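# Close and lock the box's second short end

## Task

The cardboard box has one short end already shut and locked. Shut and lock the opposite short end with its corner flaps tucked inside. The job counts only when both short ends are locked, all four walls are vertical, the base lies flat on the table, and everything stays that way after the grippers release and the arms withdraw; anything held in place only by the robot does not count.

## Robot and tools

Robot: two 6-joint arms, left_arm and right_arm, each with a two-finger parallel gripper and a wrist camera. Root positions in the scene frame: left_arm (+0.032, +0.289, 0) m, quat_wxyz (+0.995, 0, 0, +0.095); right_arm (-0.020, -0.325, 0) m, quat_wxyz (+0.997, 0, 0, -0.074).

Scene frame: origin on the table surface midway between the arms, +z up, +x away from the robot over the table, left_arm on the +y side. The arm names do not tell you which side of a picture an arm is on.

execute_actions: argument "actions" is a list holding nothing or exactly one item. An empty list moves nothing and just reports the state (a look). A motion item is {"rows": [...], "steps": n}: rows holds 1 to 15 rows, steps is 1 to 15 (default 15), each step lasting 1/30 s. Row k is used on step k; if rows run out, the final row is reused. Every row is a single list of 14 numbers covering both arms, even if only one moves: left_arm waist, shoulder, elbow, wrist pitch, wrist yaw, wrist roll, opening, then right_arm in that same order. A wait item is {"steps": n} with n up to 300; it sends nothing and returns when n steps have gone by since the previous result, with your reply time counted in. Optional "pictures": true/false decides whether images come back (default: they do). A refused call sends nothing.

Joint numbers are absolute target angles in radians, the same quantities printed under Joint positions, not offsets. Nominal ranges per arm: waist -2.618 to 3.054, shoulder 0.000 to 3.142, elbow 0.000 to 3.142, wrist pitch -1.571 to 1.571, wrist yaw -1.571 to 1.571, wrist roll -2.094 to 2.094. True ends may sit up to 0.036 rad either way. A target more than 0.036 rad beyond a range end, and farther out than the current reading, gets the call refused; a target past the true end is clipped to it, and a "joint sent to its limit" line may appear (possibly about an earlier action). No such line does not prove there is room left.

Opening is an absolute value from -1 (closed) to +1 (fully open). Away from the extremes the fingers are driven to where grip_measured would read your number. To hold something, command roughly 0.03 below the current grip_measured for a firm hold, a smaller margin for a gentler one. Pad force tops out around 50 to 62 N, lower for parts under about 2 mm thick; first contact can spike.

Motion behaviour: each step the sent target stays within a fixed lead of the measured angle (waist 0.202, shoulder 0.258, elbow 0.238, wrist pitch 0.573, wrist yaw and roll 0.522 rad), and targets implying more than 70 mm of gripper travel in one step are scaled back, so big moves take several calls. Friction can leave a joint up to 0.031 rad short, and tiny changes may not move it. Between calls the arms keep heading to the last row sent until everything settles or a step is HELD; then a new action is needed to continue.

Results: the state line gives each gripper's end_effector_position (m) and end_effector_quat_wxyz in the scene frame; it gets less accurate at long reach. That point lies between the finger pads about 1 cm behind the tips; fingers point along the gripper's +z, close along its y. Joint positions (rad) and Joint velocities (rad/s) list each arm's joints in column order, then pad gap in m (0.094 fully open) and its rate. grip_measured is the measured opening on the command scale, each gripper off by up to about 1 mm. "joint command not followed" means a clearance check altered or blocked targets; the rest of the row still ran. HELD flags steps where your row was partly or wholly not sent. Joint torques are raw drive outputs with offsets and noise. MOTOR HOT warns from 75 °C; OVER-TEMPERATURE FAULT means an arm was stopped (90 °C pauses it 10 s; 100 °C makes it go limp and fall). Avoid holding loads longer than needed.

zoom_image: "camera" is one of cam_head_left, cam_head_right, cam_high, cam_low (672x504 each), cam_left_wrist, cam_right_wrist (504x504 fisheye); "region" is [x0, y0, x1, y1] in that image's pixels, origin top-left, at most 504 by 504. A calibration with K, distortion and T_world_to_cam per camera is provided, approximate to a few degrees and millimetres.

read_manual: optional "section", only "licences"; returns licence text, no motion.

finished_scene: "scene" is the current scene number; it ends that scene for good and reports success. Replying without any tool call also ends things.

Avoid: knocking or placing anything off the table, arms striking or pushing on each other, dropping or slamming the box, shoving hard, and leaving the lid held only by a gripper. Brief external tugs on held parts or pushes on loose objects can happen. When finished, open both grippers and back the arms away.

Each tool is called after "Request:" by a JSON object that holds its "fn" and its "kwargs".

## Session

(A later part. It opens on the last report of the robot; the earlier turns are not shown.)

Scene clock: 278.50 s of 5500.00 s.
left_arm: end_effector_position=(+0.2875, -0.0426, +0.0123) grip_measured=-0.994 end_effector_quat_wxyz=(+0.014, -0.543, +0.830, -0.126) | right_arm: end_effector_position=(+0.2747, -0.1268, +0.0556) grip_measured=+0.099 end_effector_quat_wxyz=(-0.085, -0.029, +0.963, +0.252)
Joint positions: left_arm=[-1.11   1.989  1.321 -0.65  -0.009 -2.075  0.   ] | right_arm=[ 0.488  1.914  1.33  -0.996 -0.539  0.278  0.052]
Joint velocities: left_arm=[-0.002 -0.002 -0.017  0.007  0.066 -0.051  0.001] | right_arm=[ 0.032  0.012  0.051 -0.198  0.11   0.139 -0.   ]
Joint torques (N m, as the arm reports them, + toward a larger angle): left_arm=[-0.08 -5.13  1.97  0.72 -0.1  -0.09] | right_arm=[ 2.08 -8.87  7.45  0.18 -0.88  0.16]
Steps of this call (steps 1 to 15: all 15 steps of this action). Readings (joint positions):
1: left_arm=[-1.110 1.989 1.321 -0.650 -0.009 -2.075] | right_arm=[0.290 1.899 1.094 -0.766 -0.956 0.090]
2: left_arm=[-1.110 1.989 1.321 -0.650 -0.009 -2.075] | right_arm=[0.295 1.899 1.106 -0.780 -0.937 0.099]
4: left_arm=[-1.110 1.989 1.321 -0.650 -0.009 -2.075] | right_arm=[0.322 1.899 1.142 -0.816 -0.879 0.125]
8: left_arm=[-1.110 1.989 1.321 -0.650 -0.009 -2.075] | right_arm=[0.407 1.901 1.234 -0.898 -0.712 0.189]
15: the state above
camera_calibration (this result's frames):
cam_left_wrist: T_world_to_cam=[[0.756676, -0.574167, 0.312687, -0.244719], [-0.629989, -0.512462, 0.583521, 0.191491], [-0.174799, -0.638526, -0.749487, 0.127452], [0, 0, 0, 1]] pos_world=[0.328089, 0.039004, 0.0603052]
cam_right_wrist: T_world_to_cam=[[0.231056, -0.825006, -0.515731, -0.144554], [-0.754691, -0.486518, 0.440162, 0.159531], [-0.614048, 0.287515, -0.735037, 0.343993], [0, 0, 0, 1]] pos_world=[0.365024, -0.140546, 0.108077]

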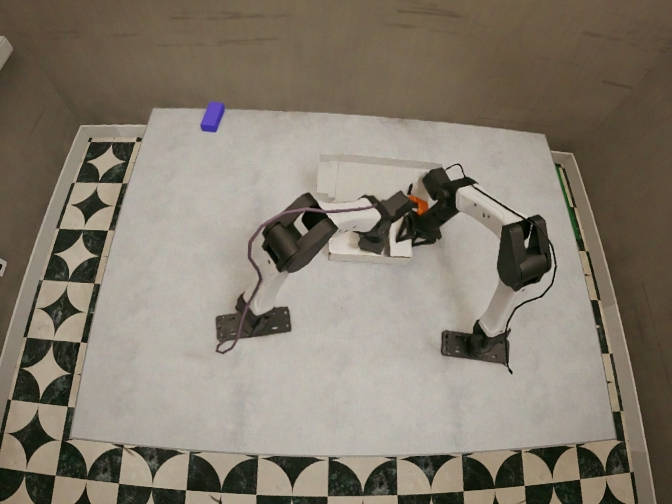

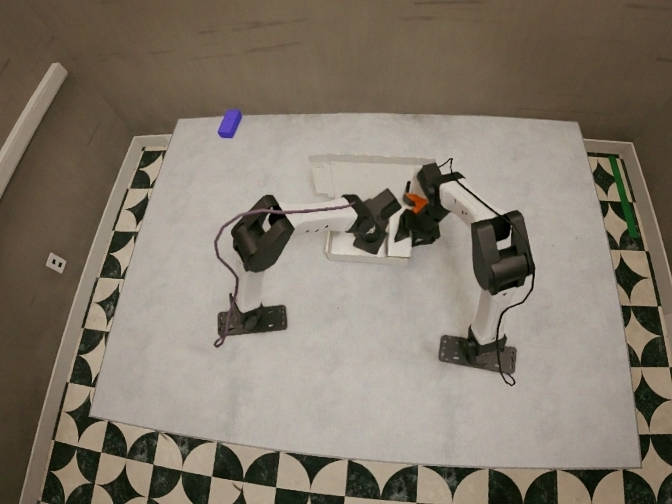

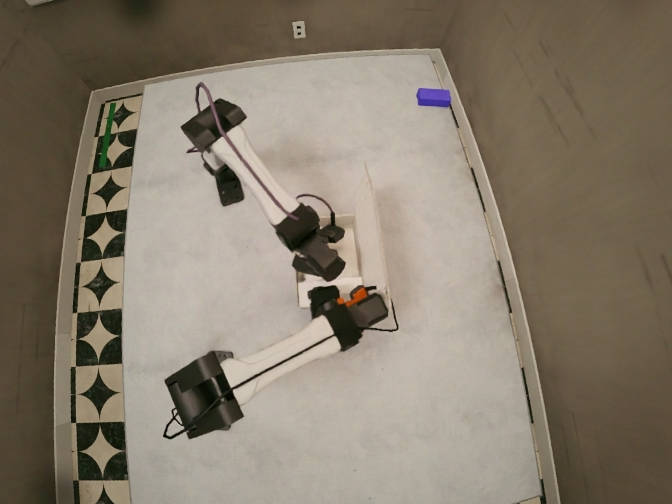

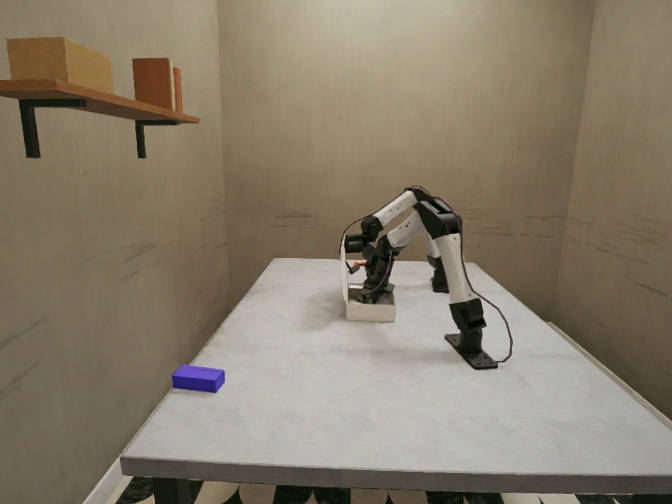

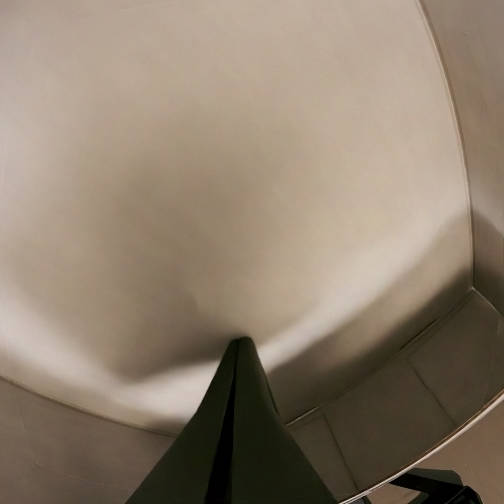

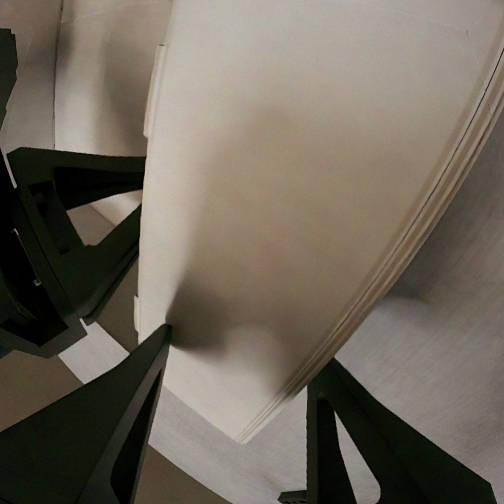

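Request:
{"fn": "execute_actions", "kwargs": {"actions": [{"rows":[[-1.11,2.07,1.26,-0.66,0,-2.08,-1,0.53,1.93,1.35,-1.0,-0.52,0.35,0.0],[-1.11,2.07,1.26,-0.66,0,-2.08,-1,0.545,1.935,1.35,-1.0,-0.47,0.37,-0.05],[-1.11,2.07,1.26,-0.66,0,-2.08,-1,0.56,1.94,1.35,-0.99,-0.43,0.39,-0.1],[-1.11,2.07,1.26,-0.66,0,-2.08,-1,0.58,1.95,1.35,-0.98,-0.39,0.41,-0.2]]}]}}

Scene clock: 282.03 s of 5500.00 s.
left_arm: end_effector_position=(+0.2875, -0.0426, +0.0123) grip_measured=-0.994 end_effector_quat_wxyz=(+0.014, -0.543, +0.830, -0.126) | right_arm: end_effector_position=(+0.2723, -0.1304, +0.0449) grip_measured=-0.198 end_effector_quat_wxyz=(-0.076, -0.006, +0.983, +0.168)
Joint positions: left_arm=[-1.11   1.989  1.321 -0.65  -0.009 -2.075  0.   ] | right_arm=[ 0.556  1.916  1.341 -1.004 -0.37   0.396  0.038]
Joint velocities: left_arm=[-0.002  0.002  0.002  0.051  0.007 -0.051 -0.   ] | right_arm=[ 0.022  0.002 -0.007 -0.081 -0.007 -0.066 -0.   ]
Joint torques (N m, as the arm reports them, + toward a larger angle): left_arm=[-0.13 -5.08  1.93  0.72 -0.1  -0.11] | right_arm=[ 2.03 -6.38  6.18  0.57 -0.38  0.22]
Steps of this call (steps 1 to 30: the robot went on to your last target; steps 31 to 90: nothing new was sent; then 0.03 s passed at rest; steps 91 to 105: all 15 steps of this action). Readings (joint positions):
91: left_arm=[-1.110 1.989 1.321 -0.650 -0.009 -2.075] | right_arm=[0.491 1.914 1.335 -1.005 -0.525 0.305]
92: left_arm=[-1.110 1.989 1.321 -0.650 -0.009 -2.075] | right_arm=[0.496 1.915 1.335 -1.005 -0.508 0.315]
94: left_arm=[-1.110 1.989 1.321 -0.650 -0.009 -2.075] | right_arm=[0.515 1.915 1.340 -1.010 -0.453 0.342]
98: left_arm=[-1.110 1.989 1.321 -0.650 -0.009 -2.075] | right_arm=[0.549 1.916 1.341 -1.005 -0.385 0.378]
105: the state above
camera_calibration (this result's frames):
cam_left_wrist: T_world_to_cam=[[0.756676, -0.574167, 0.312687, -0.244719], [-0.629989, -0.512462, 0.583521, 0.191491], [-0.174799, -0.638526, -0.749487, 0.127452], [0, 0, 0, 1]] pos_world=[0.328089, 0.039004, 0.0603052]
cam_right_wrist: T_world_to_cam=[[0.205511, -0.910145, -0.359723, -0.163559], [-0.777635, -0.375032, 0.504613, 0.17858], [-0.594179, 0.17603, -0.784834, 0.317925], [0, 0, 0, 1]] pos_world=[0.361387, -0.137854, 0.100569]

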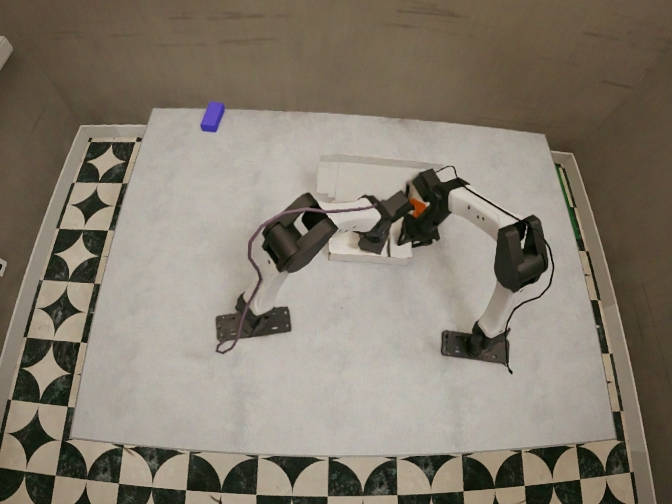

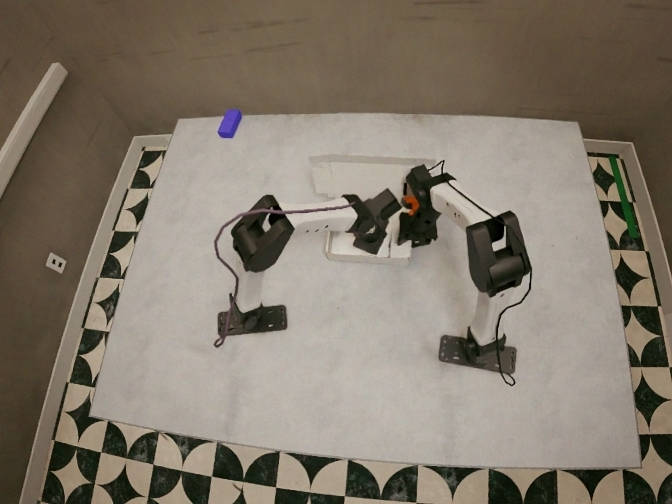

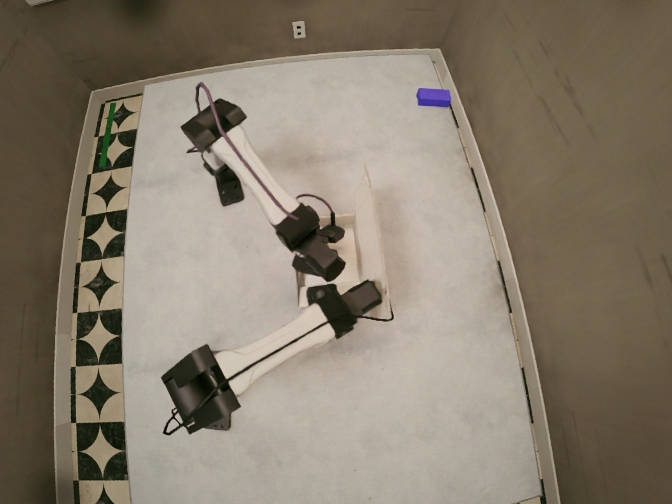

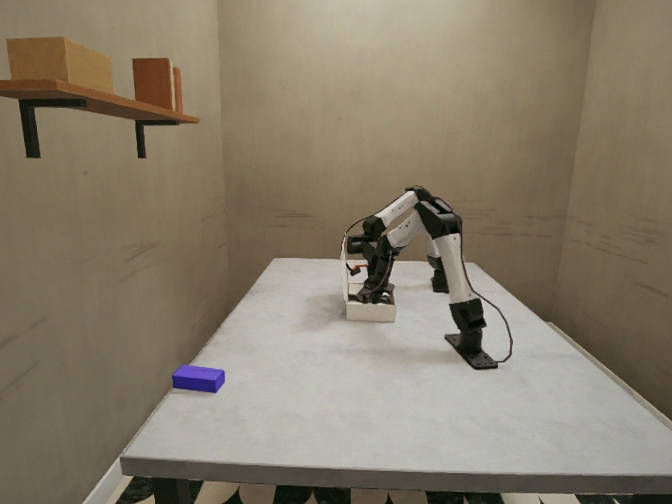

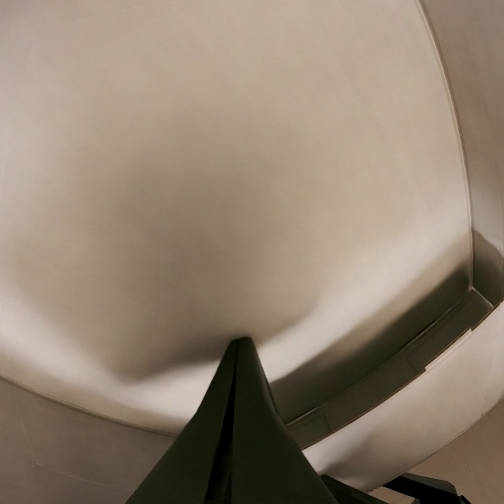

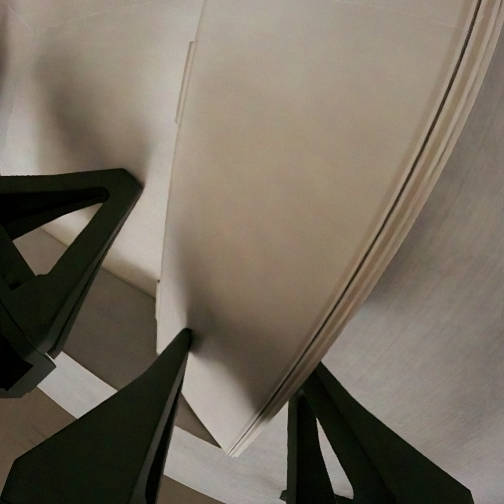

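The panel is hooked inside. Retracting the left arm and going vertical.

Request:
{"fn": "execute_actions", "kwargs": {"actions": [{"rows":[[-1.11,1.95,1.32,-0.68,0,-2.08,-1,0.57,1.95,1.35,-0.98,-0.38,0.41,-0.2],[-1.11,1.9,1.32,-0.72,0,-2.08,-1,0.57,1.95,1.35,-0.98,-0.38,0.41,-0.2],[-1.11,1.85,1.32,-0.76,0,-2.08,-1,0.57,1.95,1.35,-0.98,-0.38,0.41,-0.2],[-1.11,1.8,1.32,-0.8,0,-2.08,-1,0.57,1.95,1.35,-0.98,-0.38,0.41,-0.2],[-1.11,1.7,1.3,-0.9,0,-2.08,-1,0.57,1.95,1.35,-0.98,-0.38,0.41,-0.2],[-1.11,1.5,1.25,-1.1,0,-2.08,-1,0.57,1.95,1.35,-0.98,-0.38,0.41,-0.2]]}], "pictures": false}}

Request:
{"fn": "execute_actions", "kwargs": {"actions": [{"rows":[[-1.11,1.2,1.15,-1.45,0,-2.08,-1,0.59,1.95,1.355,-0.98,-0.32,0.44,-0.2],[-1.11,1.2,1.15,-1.45,0,-2.08,-1,0.61,1.95,1.36,-0.98,-0.27,0.46,-0.2],[-1.11,1.2,1.15,-1.45,0,-2.08,-1,0.63,1.95,1.36,-0.98,-0.22,0.48,-0.2],[-1.11,1.2,1.15,-1.45,0,-2.08,-1,0.65,1.95,1.365,-0.98,-0.18,0.5,-0.2],[-1.11,1.2,1.15,-1.45,0,-2.08,-1,0.67,1.95,1.365,-0.98,-0.14,0.52,-0.2],[-1.11,1.2,1.15,-1.45,0,-2.08,-1,0.69,1.95,1.37,-0.98,-0.1,0.54,-0.2],[-1.11,1.2,1.15,-1.45,0,-2.08,-1,0.71,1.95,1.37,-0.98,-0.06,0.56,-0.2],[-1.11,1.2,1.15,-1.45,0,-2.08,-1,0.73,1.95,1.37,-0.98,-0.03,0.58,-0.2],[-1.11,1.2,1.15,-1.45,0,-2.08,-1,0.75,1.95,1.37,-0.98,0,0.6,-0.2]]}], "pictures": false}}

Request:
{"fn": "execute_actions", "kwargs": {"actions": [{"rows":[[-1.11,1.2,1.15,-1.45,0,-2.08,-1,0.735,1.985,1.355,-0.95,0,0.6,-0.5]]}]}}

Scene clock: 290.70 s of 5500.00 s.
left_arm: end_effector_position=(+0.2344, +0.0268, +0.1605) grip_measured=-0.994 end_effector_quat_wxyz=(+0.018, -0.538, +0.824, -0.178) | right_arm: end_effector_position=(+0.2720, -0.1301, +0.0425) grip_measured=-0.198 end_effector_quat_wxyz=(-0.079, -0.003, +0.983, +0.167)
Joint positions: left_arm=[-1.11   1.467  1.284 -1.029 -0.009 -2.075  0.   ] | right_arm=[ 0.557  1.924  1.341 -1.002 -0.372  0.401  0.038]
Joint velocities: left_arm=[ 0.007  0.125 -0.139 -0.286  0.037  0.022 -0.   ] | right_arm=[-0.007 -0.007  0.017  0.022  0.022 -0.022 -0.   ]
Joint torques (N m, as the arm reports them, + toward a larger angle): left_arm=[-0.07 -5.1   6.18  0.77 -0.08 -0.08] | right_arm=[ 1.22 -6.99  6.18  0.51 -0.25  0.17]
Steps of this call (steps 1 to 15: the robot went on to your last target; steps 16 to 90: nothing new was sent; then 5.17 s passed at rest; steps 91 to 105: all 15 steps of this action). Readings (joint positions):
91: left_arm=[-1.110 1.980 1.323 -0.651 -0.009 -2.075] | right_arm=[0.557 1.916 1.341 -1.003 -0.369 0.399]
92: left_arm=[-1.110 1.969 1.323 -0.659 -0.009 -2.075] | right_arm=[0.557 1.916 1.341 -1.003 -0.370 0.399]
94: left_arm=[-1.110 1.921 1.323 -0.698 -0.009 -2.075] | right_arm=[0.557 1.919 1.341 -1.003 -0.371 0.400]
98: left_arm=[-1.110 1.693 1.297 -0.841 -0.009 -2.075] | right_arm=[0.557 1.924 1.341 -1.002 -0.371 0.401]
105: the state above

Scene clock: 291.20 s of 5500.00 s.
left_arm: end_effector_position=(+0.1544, +0.1316, +0.1701) grip_measured=-0.994 end_effector_quat_wxyz=(+0.009, -0.546, +0.835, -0.064) | right_arm: end_effector_position=(+0.2645, -0.1190, +0.0332) grip_measured=-0.198 end_effector_quat_wxyz=(-0.012, -0.015, +1.000, +0.022)
Joint positions: left_arm=[-1.11   1.188  1.17  -1.424 -0.009 -2.075  0.   ] | right_arm=[ 0.749  1.927  1.355 -0.996 -0.05   0.572  0.038]
Joint velocities: left_arm=[-0.002  0.012  0.007 -0.168 -0.022 -0.022 -0.001] | right_arm=[-0.002  0.027 -0.007  0.022  0.066  0.095 -0.   ]
Joint torques (N m, as the arm reports them, + toward a larger angle): left_arm=[-0.05 -2.37  5.9   0.47 -0.09 -0.1 ] | right_arm=[ 0.14 -7.44  6.64  0.48  0.31  0.24]
Steps of this call (steps 1 to 15: all 15 steps of this action). Readings (joint positions):
1: left_arm=[-1.110 1.455 1.270 -1.043 -0.009 -2.075] | right_arm=[0.558 1.924 1.341 -1.002 -0.365 0.406]
2: left_arm=[-1.110 1.425 1.243 -1.077 -0.009 -2.075] | right_arm=[0.564 1.924 1.341 -1.002 -0.351 0.414]
4: left_arm=[-1.110 1.334 1.200 -1.176 -0.009 -2.075] | right_arm=[0.592 1.924 1.343 -0.998 -0.301 0.437]
8: left_arm=[-1.110 1.196 1.179 -1.349 -0.009 -2.075] | right_arm=[0.676 1.924 1.354 -0.997 -0.165 0.500]
15: the state above

Scene clock: 291.70 s of 5500.00 s.
left_arm: end_effector_position=(+0.1527, +0.1339, +0.1697) grip_measured=-0.994 end_effector_quat_wxyz=(+0.009, -0.546, +0.836, -0.058) | right_arm: end_effector_position=(+0.2692, -0.1220, +0.0201) grip_measured=-0.497 end_effector_quat_wxyz=(-0.013, -0.003, +1.000, +0.008)
Joint positions: left_arm=[-1.11   1.188  1.17  -1.435 -0.009 -2.075  0.   ] | right_arm=[ 0.745  1.966  1.355 -0.973 -0.028  0.592  0.024]
Joint velocities: left_arm=[-0.032 -0.002 -0.027 -0.037  0.095  0.007 -0.001] | right_arm=[-0.017 -0.002  0.002 -0.066  0.037  0.051 -0.   ]
Joint torques (N m, as the arm reports them, + toward a larger angle): left_arm=[-0.02 -2.42  6.05  0.37 -0.11 -0.12] | right_arm=[-0.97 -7.88  5.5   0.52  0.22  0.17]
Steps of this call (steps 1 to 15: all 15 steps of this action). Readings (joint positions):
1: left_arm=[-1.110 1.188 1.170 -1.426 -0.009 -2.075] | right_arm=[0.749 1.931 1.355 -0.994 -0.044 0.576]
2: left_arm=[-1.110 1.188 1.170 -1.429 -0.009 -2.075] | right_arm=[0.748 1.936 1.355 -0.991 -0.035 0.580]
4: left_arm=[-1.110 1.188 1.170 -1.431 -0.009 -2.075] | right_arm=[0.745 1.952 1.355 -0.983 -0.031 0.585]
8: left_arm=[-1.110 1.188 1.170 -1.434 -0.009 -2.075] | right_arm=[0.745 1.966 1.355 -0.974 -0.028 0.590]
15: the state above
camera_calibration (this result's frames):
cam_left_wrist: T_world_to_cam=[[0.777769, -0.600565, 0.185466, -0.0686951], [-0.58156, -0.57564, 0.574827, 0.107664], [-0.238459, -0.554942, -0.796979, 0.341163], [0, 0, 0, 1]] pos_world=[0.197396, 0.210046, 0.222752]
cam_right_wrist: T_world_to_cam=[[0.227648, -0.973407, -0.0256029, -0.184619], [-0.842531, -0.210086, 0.49599, 0.229588], [-0.488179, -0.0913397, -0.867951, 0.235665], [0, 0, 0, 1]] pos_world=[0.35051, -0.109951, 0.0859459]

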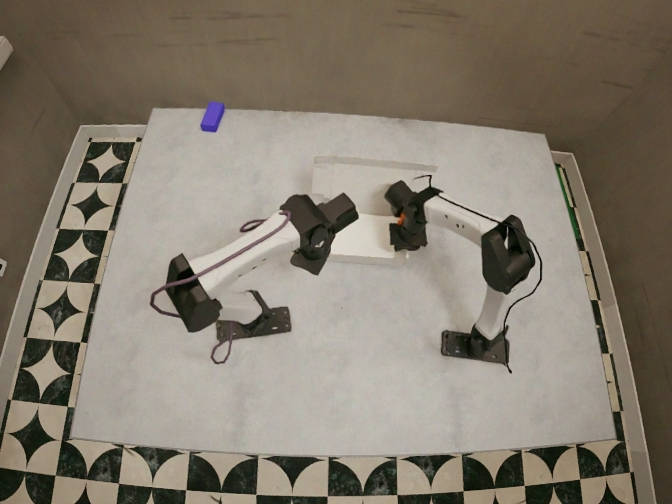

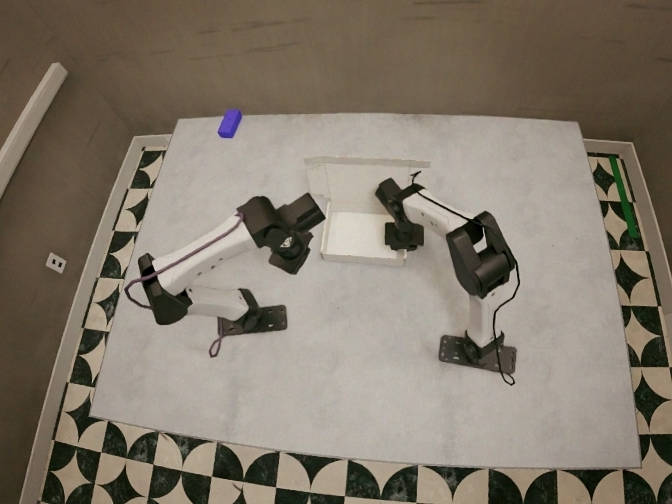

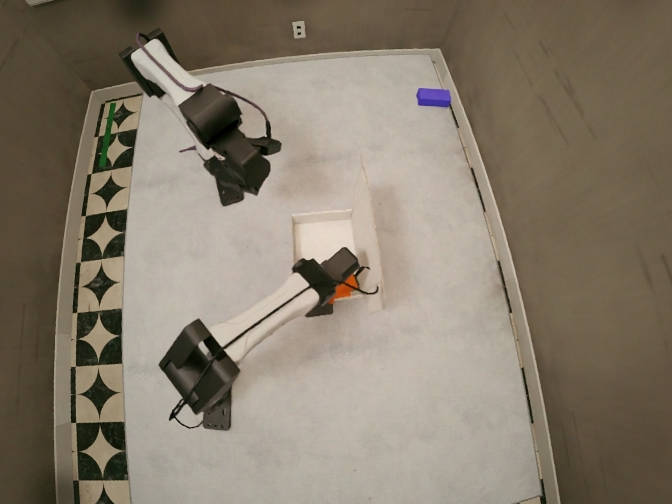

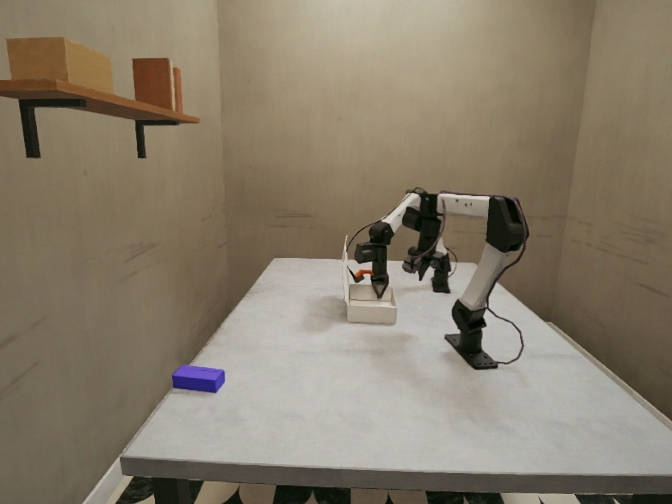

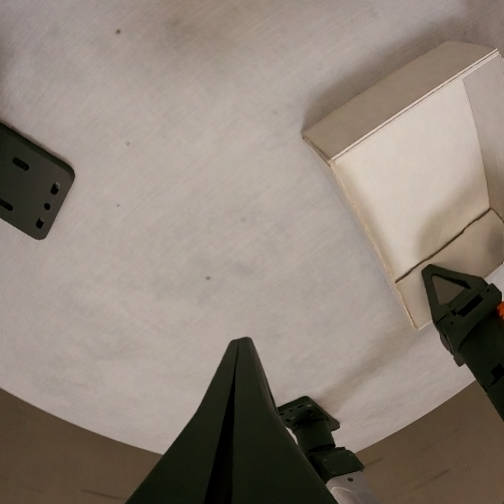

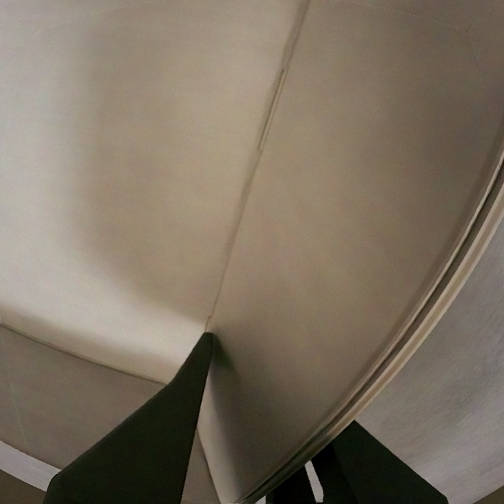

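Request:
{"fn": "execute_actions", "kwargs": {"actions": [{"rows":[[-1.11,1.2,1.15,-1.45,0,-2.08,-1,0.735,1.985,1.355,-0.95,0,0.6,-0.95]]}], "pictures": false}}

Request:
{"fn": "execute_actions", "kwargs": {"actions": [{"rows":[[-1.11,1.2,1.15,-1.45,0,-2.08,-1,0.735,1.97,1.355,-0.95,0,0.6,-0.3]]}]}}

Scene clock: 295.40 s of 5500.00 s.
left_arm: end_effector_position=(+0.1525, +0.1340, +0.1697) grip_measured=-0.994 end_effector_quat_wxyz=(+0.009, -0.546, +0.836, -0.058) | right_arm: end_effector_position=(+0.2715, -0.1241, +0.0196) grip_measured=-0.920 end_effector_quat_wxyz=(-0.008, -0.001, +1.000, +0.003)
Joint positions: left_arm=[-1.11   1.188  1.17  -1.436 -0.009 -2.075  0.   ] | right_arm=[ 0.744  1.967  1.355 -0.97  -0.013  0.594  0.004]
Joint velocities: left_arm=[-0.012 -0.002 -0.007  0.022 -0.007 -0.051  0.   ] | right_arm=[-0.012 -0.017 -0.032 -0.051  0.037  0.022 -0.   ]
Joint torques (N m, as the arm reports them, + toward a larger angle): left_arm=[-0.13 -2.27  6.01  0.41 -0.1  -0.1 ] | right_arm=[-0.74 -8.    5.51  0.49  0.1   0.16]
Steps of this call (steps 1 to 15: the robot went on to your last target; steps 16 to 90: nothing new was sent; then 0.20 s passed at rest; steps 91 to 105: all 15 steps of this action). Readings (joint positions):
91: left_arm=[-1.110 1.188 1.170 -1.436 -0.009 -2.075] | right_arm=[0.745 1.966 1.355 -0.973 -0.024 0.593]
92: left_arm=[-1.110 1.188 1.170 -1.436 -0.009 -2.075] | right_arm=[0.745 1.966 1.355 -0.972 -0.020 0.594]
94: left_arm=[-1.110 1.188 1.170 -1.436 -0.009 -2.075] | right_arm=[0.744 1.967 1.355 -0.970 -0.014 0.594]
98: left_arm=[-1.110 1.188 1.170 -1.436 -0.009 -2.075] | right_arm=[0.744 1.967 1.355 -0.970 -0.013 0.594]
105: the state above

Scene clock: 295.90 s of 5500.00 s.
left_arm: end_effector_position=(+0.1525, +0.1340, +0.1697) grip_measured=-0.994 end_effector_quat_wxyz=(+0.009, -0.546, +0.836, -0.058) | right_arm: end_effector_position=(+0.2735, -0.1241, +0.0196) grip_measured=-0.302 end_effector_quat_wxyz=(-0.004, -0.001, +1.000, +0.002)
Joint positions: left_arm=[-1.11   1.188  1.17  -1.436 -0.009 -2.075  0.   ] | right_arm=[ 0.744  1.967  1.355 -0.963 -0.007  0.594  0.033]
Joint velocities: left_arm=[-0.002 -0.012  0.007  0.007 -0.037 -0.037  0.   ] | right_arm=[ 0.002  0.002  0.007  0.022  0.11  -0.022 -0.   ]
Joint torques (N m, as the arm reports them, + toward a larger angle): left_arm=[-0.11 -2.29  6.07  0.41 -0.06 -0.08] | right_arm=[-0.79 -9.12  5.43  0.46  0.04  0.16]
Steps of this call (steps 1 to 15: all 15 steps of this action). Readings (joint positions):
1: left_arm=[-1.110 1.188 1.170 -1.436 -0.009 -2.075] | right_arm=[0.744 1.967 1.355 -0.970 -0.012 0.594]
2: left_arm=[-1.110 1.188 1.170 -1.436 -0.009 -2.075] | right_arm=[0.744 1.967 1.355 -0.968 -0.010 0.594]
4: left_arm=[-1.110 1.188 1.170 -1.436 -0.009 -2.075] | right_arm=[0.744 1.967 1.355 -0.966 -0.010 0.594]
8: left_arm=[-1.110 1.188 1.170 -1.436 -0.009 -2.075] | right_arm=[0.744 1.967 1.355 -0.964 -0.008 0.594]
15: the state above
camera_calibration (this result's frames):
cam_left_wrist: T_world_to_cam=[[0.777855, -0.600677, 0.184741, -0.0683893], [-0.581294, -0.575988, 0.574747, 0.107716], [-0.238829, -0.554459, -0.797205, 0.34123], [0, 0, 0, 1]] pos_world=[0.197307, 0.210162, 0.222756]
cam_right_wrist: T_world_to_cam=[[0.224439, -0.97444, -0.00966706, -0.187256], [-0.852638, -0.201169, 0.482223, 0.237205], [-0.471842, -0.0999871, -0.875995, 0.231822], [0, 0, 0, 1]] pos_world=[0.353661, -0.111573, 0.0868789]

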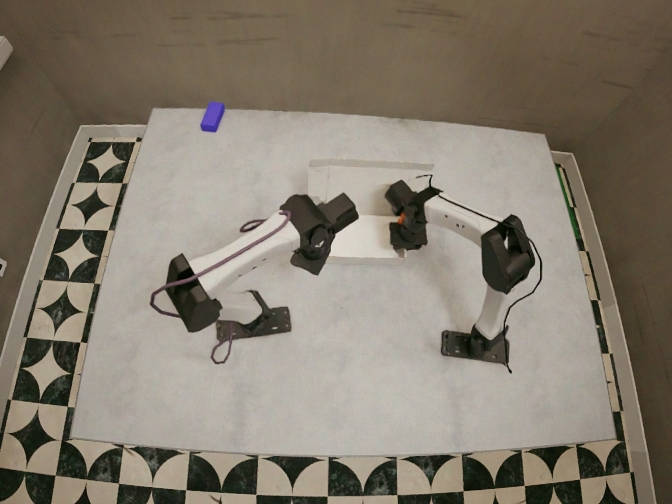

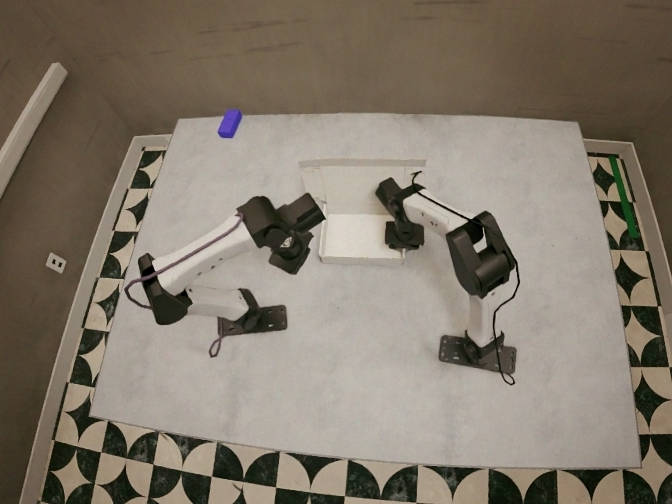

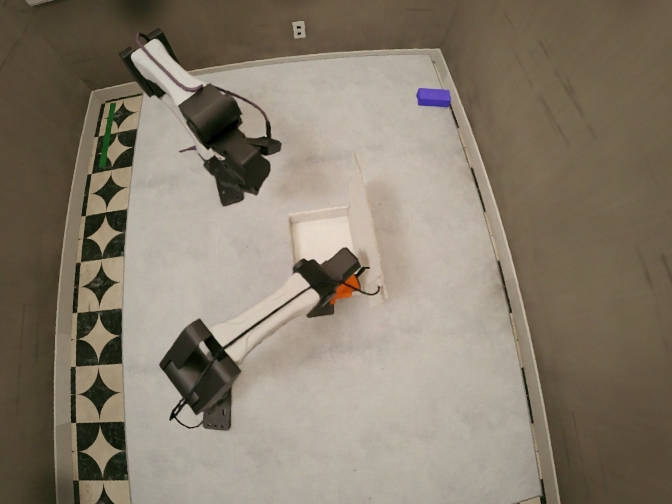

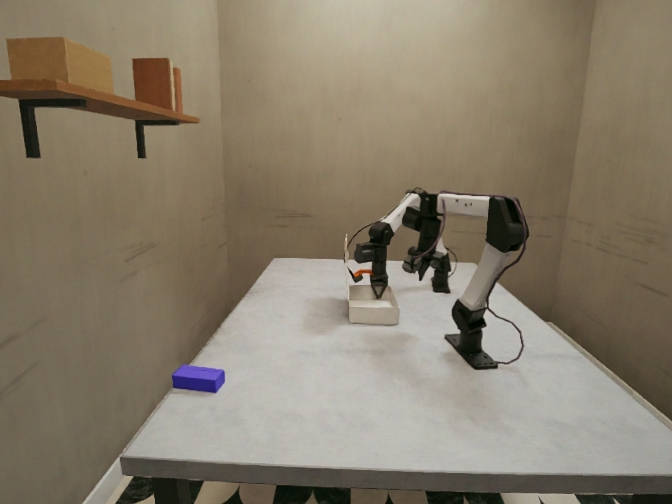

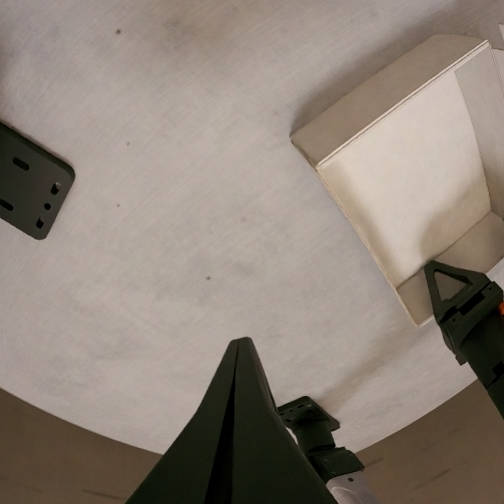

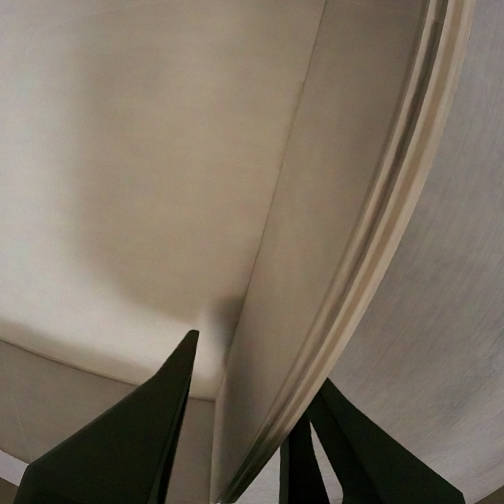

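Request:
{"fn": "execute_actions", "kwargs": {"actions": [{"rows":[[-1.0,1.0,1.0,-1.45,0,-2.08,-1,0.745,1.75,1.355,-1.1,0,0.6,0]]}], "pictures": false}}

Request:
{"fn": "execute_actions", "kwargs": {"actions": [{"rows":[[-1.0,1.0,1.0,-1.45,0,-2.08,-1,0.6,0.95,1.0,-1.4,0,0.6,0]]}], "pictures": false}}

Request:
{"fn": "execute_actions", "kwargs": {"actions": [{"steps":25}]}}

Scene clock: 300.10 s of 5500.00 s.
left_arm: end_effector_position=(+0.1385, +0.1765, +0.1568) grip_measured=-0.994 end_effector_quat_wxyz=(+0.010, -0.587, +0.807, -0.067) | right_arm: end_effector_position=(+0.2584, -0.1345, +0.0916) grip_measured=-0.002 end_effector_quat_wxyz=(+0.038, -0.001, +0.999, +0.029)
Joint positions: left_arm=[-1.009  1.002  1.02  -1.455 -0.004 -2.076  0.   ] | right_arm=[ 0.744  1.741  1.353 -1.087 -0.006  0.594  0.047]
Joint velocities: left_arm=[-0.002 -0.007 -0.017 -0.037 -0.037 -0.11  -0.   ] | right_arm=[-0.007 -0.017 -0.017 -0.022  0.007  0.007  0.   ]
Joint torques (N m, as the arm reports them, + toward a larger angle): left_arm=[ 0.7  -1.58  5.85  0.61 -0.13 -0.1 ] | right_arm=[ 0.15 -7.23  6.08  0.43  0.05  0.16]
Steps of this call (steps 1 to 15: the robot went on to your last target; steps 16 to 90: nothing new was sent; then 0.70 s passed at rest; steps 91 to 105: all 15 steps of this action). Readings (joint positions):
91: left_arm=[-1.094 1.166 1.145 -1.415 -0.004 -2.075] | right_arm=[0.744 1.951 1.353 -0.969 -0.007 0.594]
92: left_arm=[-1.060 1.119 1.094 -1.398 -0.003 -2.075] | right_arm=[0.744 1.919 1.345 -0.992 -0.007 0.594]
94: left_arm=[-1.016 1.036 1.031 -1.432 -0.004 -2.076] | right_arm=[0.744 1.827 1.343 -1.035 -0.007 0.594]
98: left_arm=[-1.009 1.002 1.020 -1.455 -0.004 -2.076] | right_arm=[0.744 1.730 1.353 -1.066 -0.007 0.594]
105: the state above

Scene clock: 300.60 s of 5500.00 s.
left_arm: end_effector_position=(+0.1385, +0.1765, +0.1568) grip_measured=-0.994 end_effector_quat_wxyz=(+0.010, -0.587, +0.807, -0.067) | right_arm: end_effector_position=(+0.1271, -0.2513, +0.1672) grip_measured=-0.002 end_effector_quat_wxyz=(+0.114, +0.066, +0.989, +0.068)
Joint positions: left_arm=[-1.009  1.002  1.02  -1.455 -0.004 -2.076  0.   ] | right_arm=[ 0.607  0.925  1.008 -1.388 -0.003  0.594  0.047]
Joint velocities: left_arm=[ 0.017 -0.017 -0.017  0.022 -0.022 -0.007 -0.   ] | right_arm=[ 0.002 -0.007  0.012 -0.198  0.051 -0.022  0.001]
Joint torques (N m, as the arm reports them, + toward a larger angle): left_arm=[ 0.74 -1.57  5.94  0.61 -0.15 -0.12] | right_arm=[-0.61  1.93  5.36  1.02  0.02  0.15]
Steps of this call (steps 1 to 15: all 15 steps of this action). Readings (joint positions):
1: left_arm=[-1.009 1.002 1.020 -1.455 -0.004 -2.076] | right_arm=[0.737 1.727 1.334 -1.087 -0.009 0.594]
2: left_arm=[-1.009 1.002 1.020 -1.455 -0.004 -2.076] | right_arm=[0.721 1.692 1.293 -1.102 -0.010 0.594]
4: left_arm=[-1.009 1.002 1.020 -1.455 -0.004 -2.076] | right_arm=[0.674 1.600 1.197 -1.161 -0.009 0.594]
8: left_arm=[-1.009 1.002 1.020 -1.455 -0.004 -2.076] | right_arm=[0.611 1.336 1.029 -1.286 -0.003 0.594]
15: the state above

Scene clock: 301.43 s of 5500.00 s.
left_arm: end_effector_position=(+0.1385, +0.1765, +0.1568) grip_measured=-0.994 end_effector_quat_wxyz=(+0.010, -0.587, +0.807, -0.067) | right_arm: end_effector_position=(+0.1266, -0.2516, +0.1653) grip_measured=-0.002 end_effector_quat_wxyz=(+0.107, +0.067, +0.990, +0.064)
Joint positions: left_arm=[-1.009  1.002  1.02  -1.455 -0.004 -2.076  0.   ] | right_arm=[ 0.607  0.936  1.008 -1.393 -0.003  0.594  0.047]
Joint velocities: left_arm=[-0.002  0.007 -0.012  0.022 -0.051 -0.11  -0.   ] | right_arm=[ 0.017  0.007 -0.012  0.022  0.022 -0.037 -0.001]
Joint torques (N m, as the arm reports them, + toward a larger angle): left_arm=[ 0.75 -1.55  5.92  0.58 -0.13 -0.05] | right_arm=[-0.62  1.01  5.3   0.72  0.02  0.15]
Steps of this call (steps 1 to 25: the robot went on to your last target). Readings (joint positions):
1: left_arm=[-1.009 1.002 1.020 -1.455 -0.004 -2.076] | right_arm=[0.607 0.927 1.008 -1.392 -0.003 0.594]
2: left_arm=[-1.009 1.002 1.020 -1.455 -0.004 -2.076] | right_arm=[0.607 0.931 1.008 -1.393 -0.003 0.594]
4: left_arm=[-1.009 1.002 1.020 -1.455 -0.004 -2.076] | right_arm=[0.607 0.935 1.008 -1.393 -0.003 0.594]
8: left_arm=[-1.009 1.002 1.020 -1.455 -0.004 -2.076] | right_arm=[0.607 0.936 1.008 -1.393 -0.003 0.594]
25: the state above
camera_calibration (this result's frames):
cam_left_wrist: T_world_to_cam=[[0.832695, -0.516068, 0.20073, -0.0545647], [-0.525348, -0.621705, 0.580941, 0.130785], [-0.17501, -0.5892, -0.788806, 0.347127], [0, 0, 0, 1]] pos_world=[0.174894, 0.257678, 0.208791]
cam_right_wrist: T_world_to_cam=[[0.10145, -0.990141, -0.096583, -0.251119], [-0.957623, -0.1235, 0.260204, 0.0855277], [-0.269566, 0.0660924, -0.960711, 0.307567], [0, 0, 0, 1]] pos_world=[0.190289, -0.258408, 0.248975]

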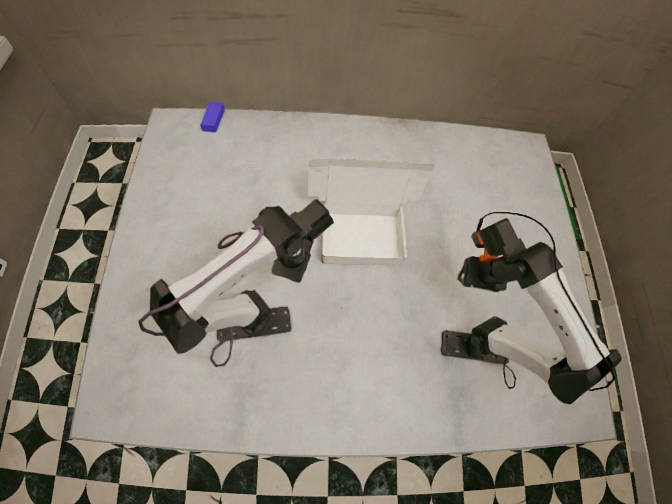

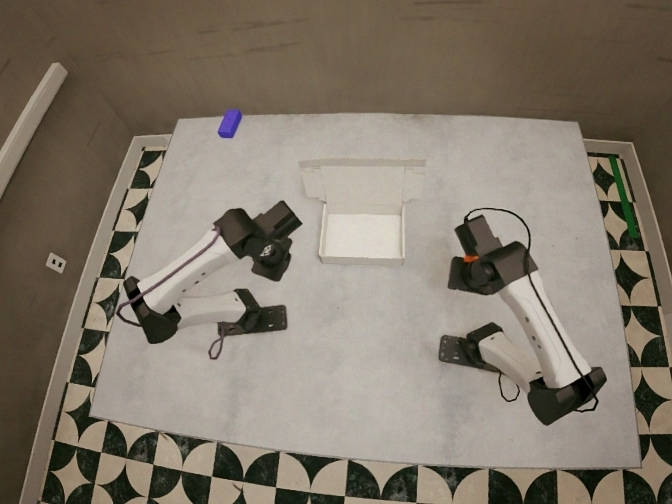

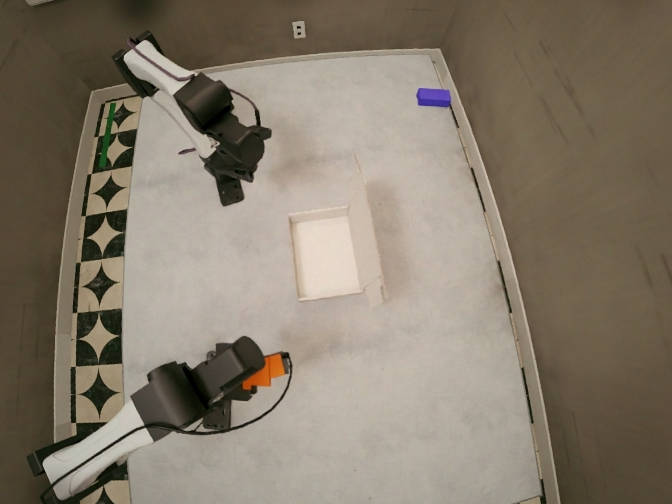

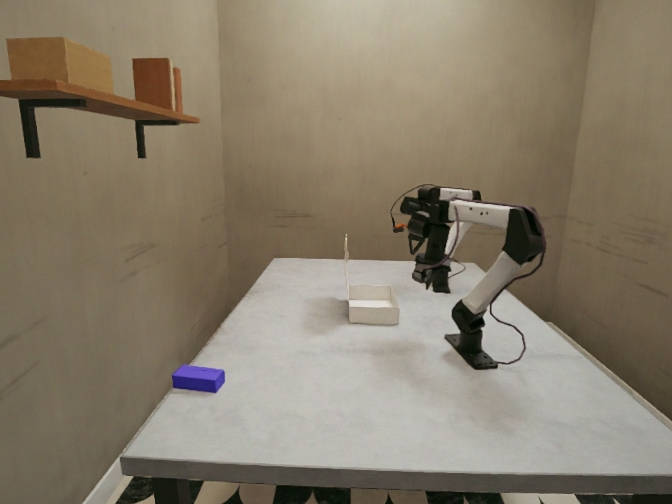

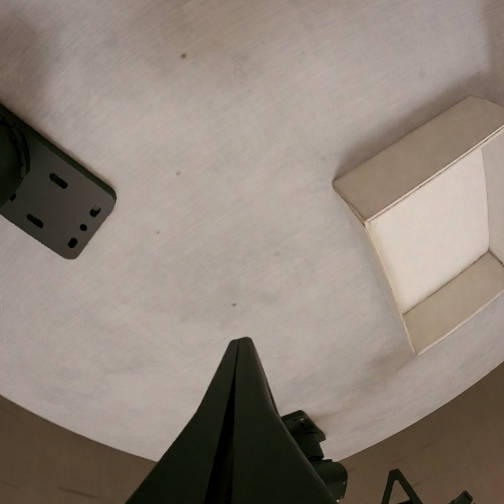

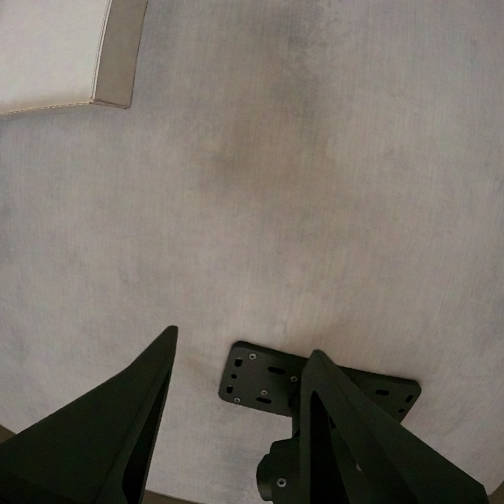

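Request:
{"fn": "finished_scene", "kwargs": {"scene": 2}}

The scene is finished: the task was done.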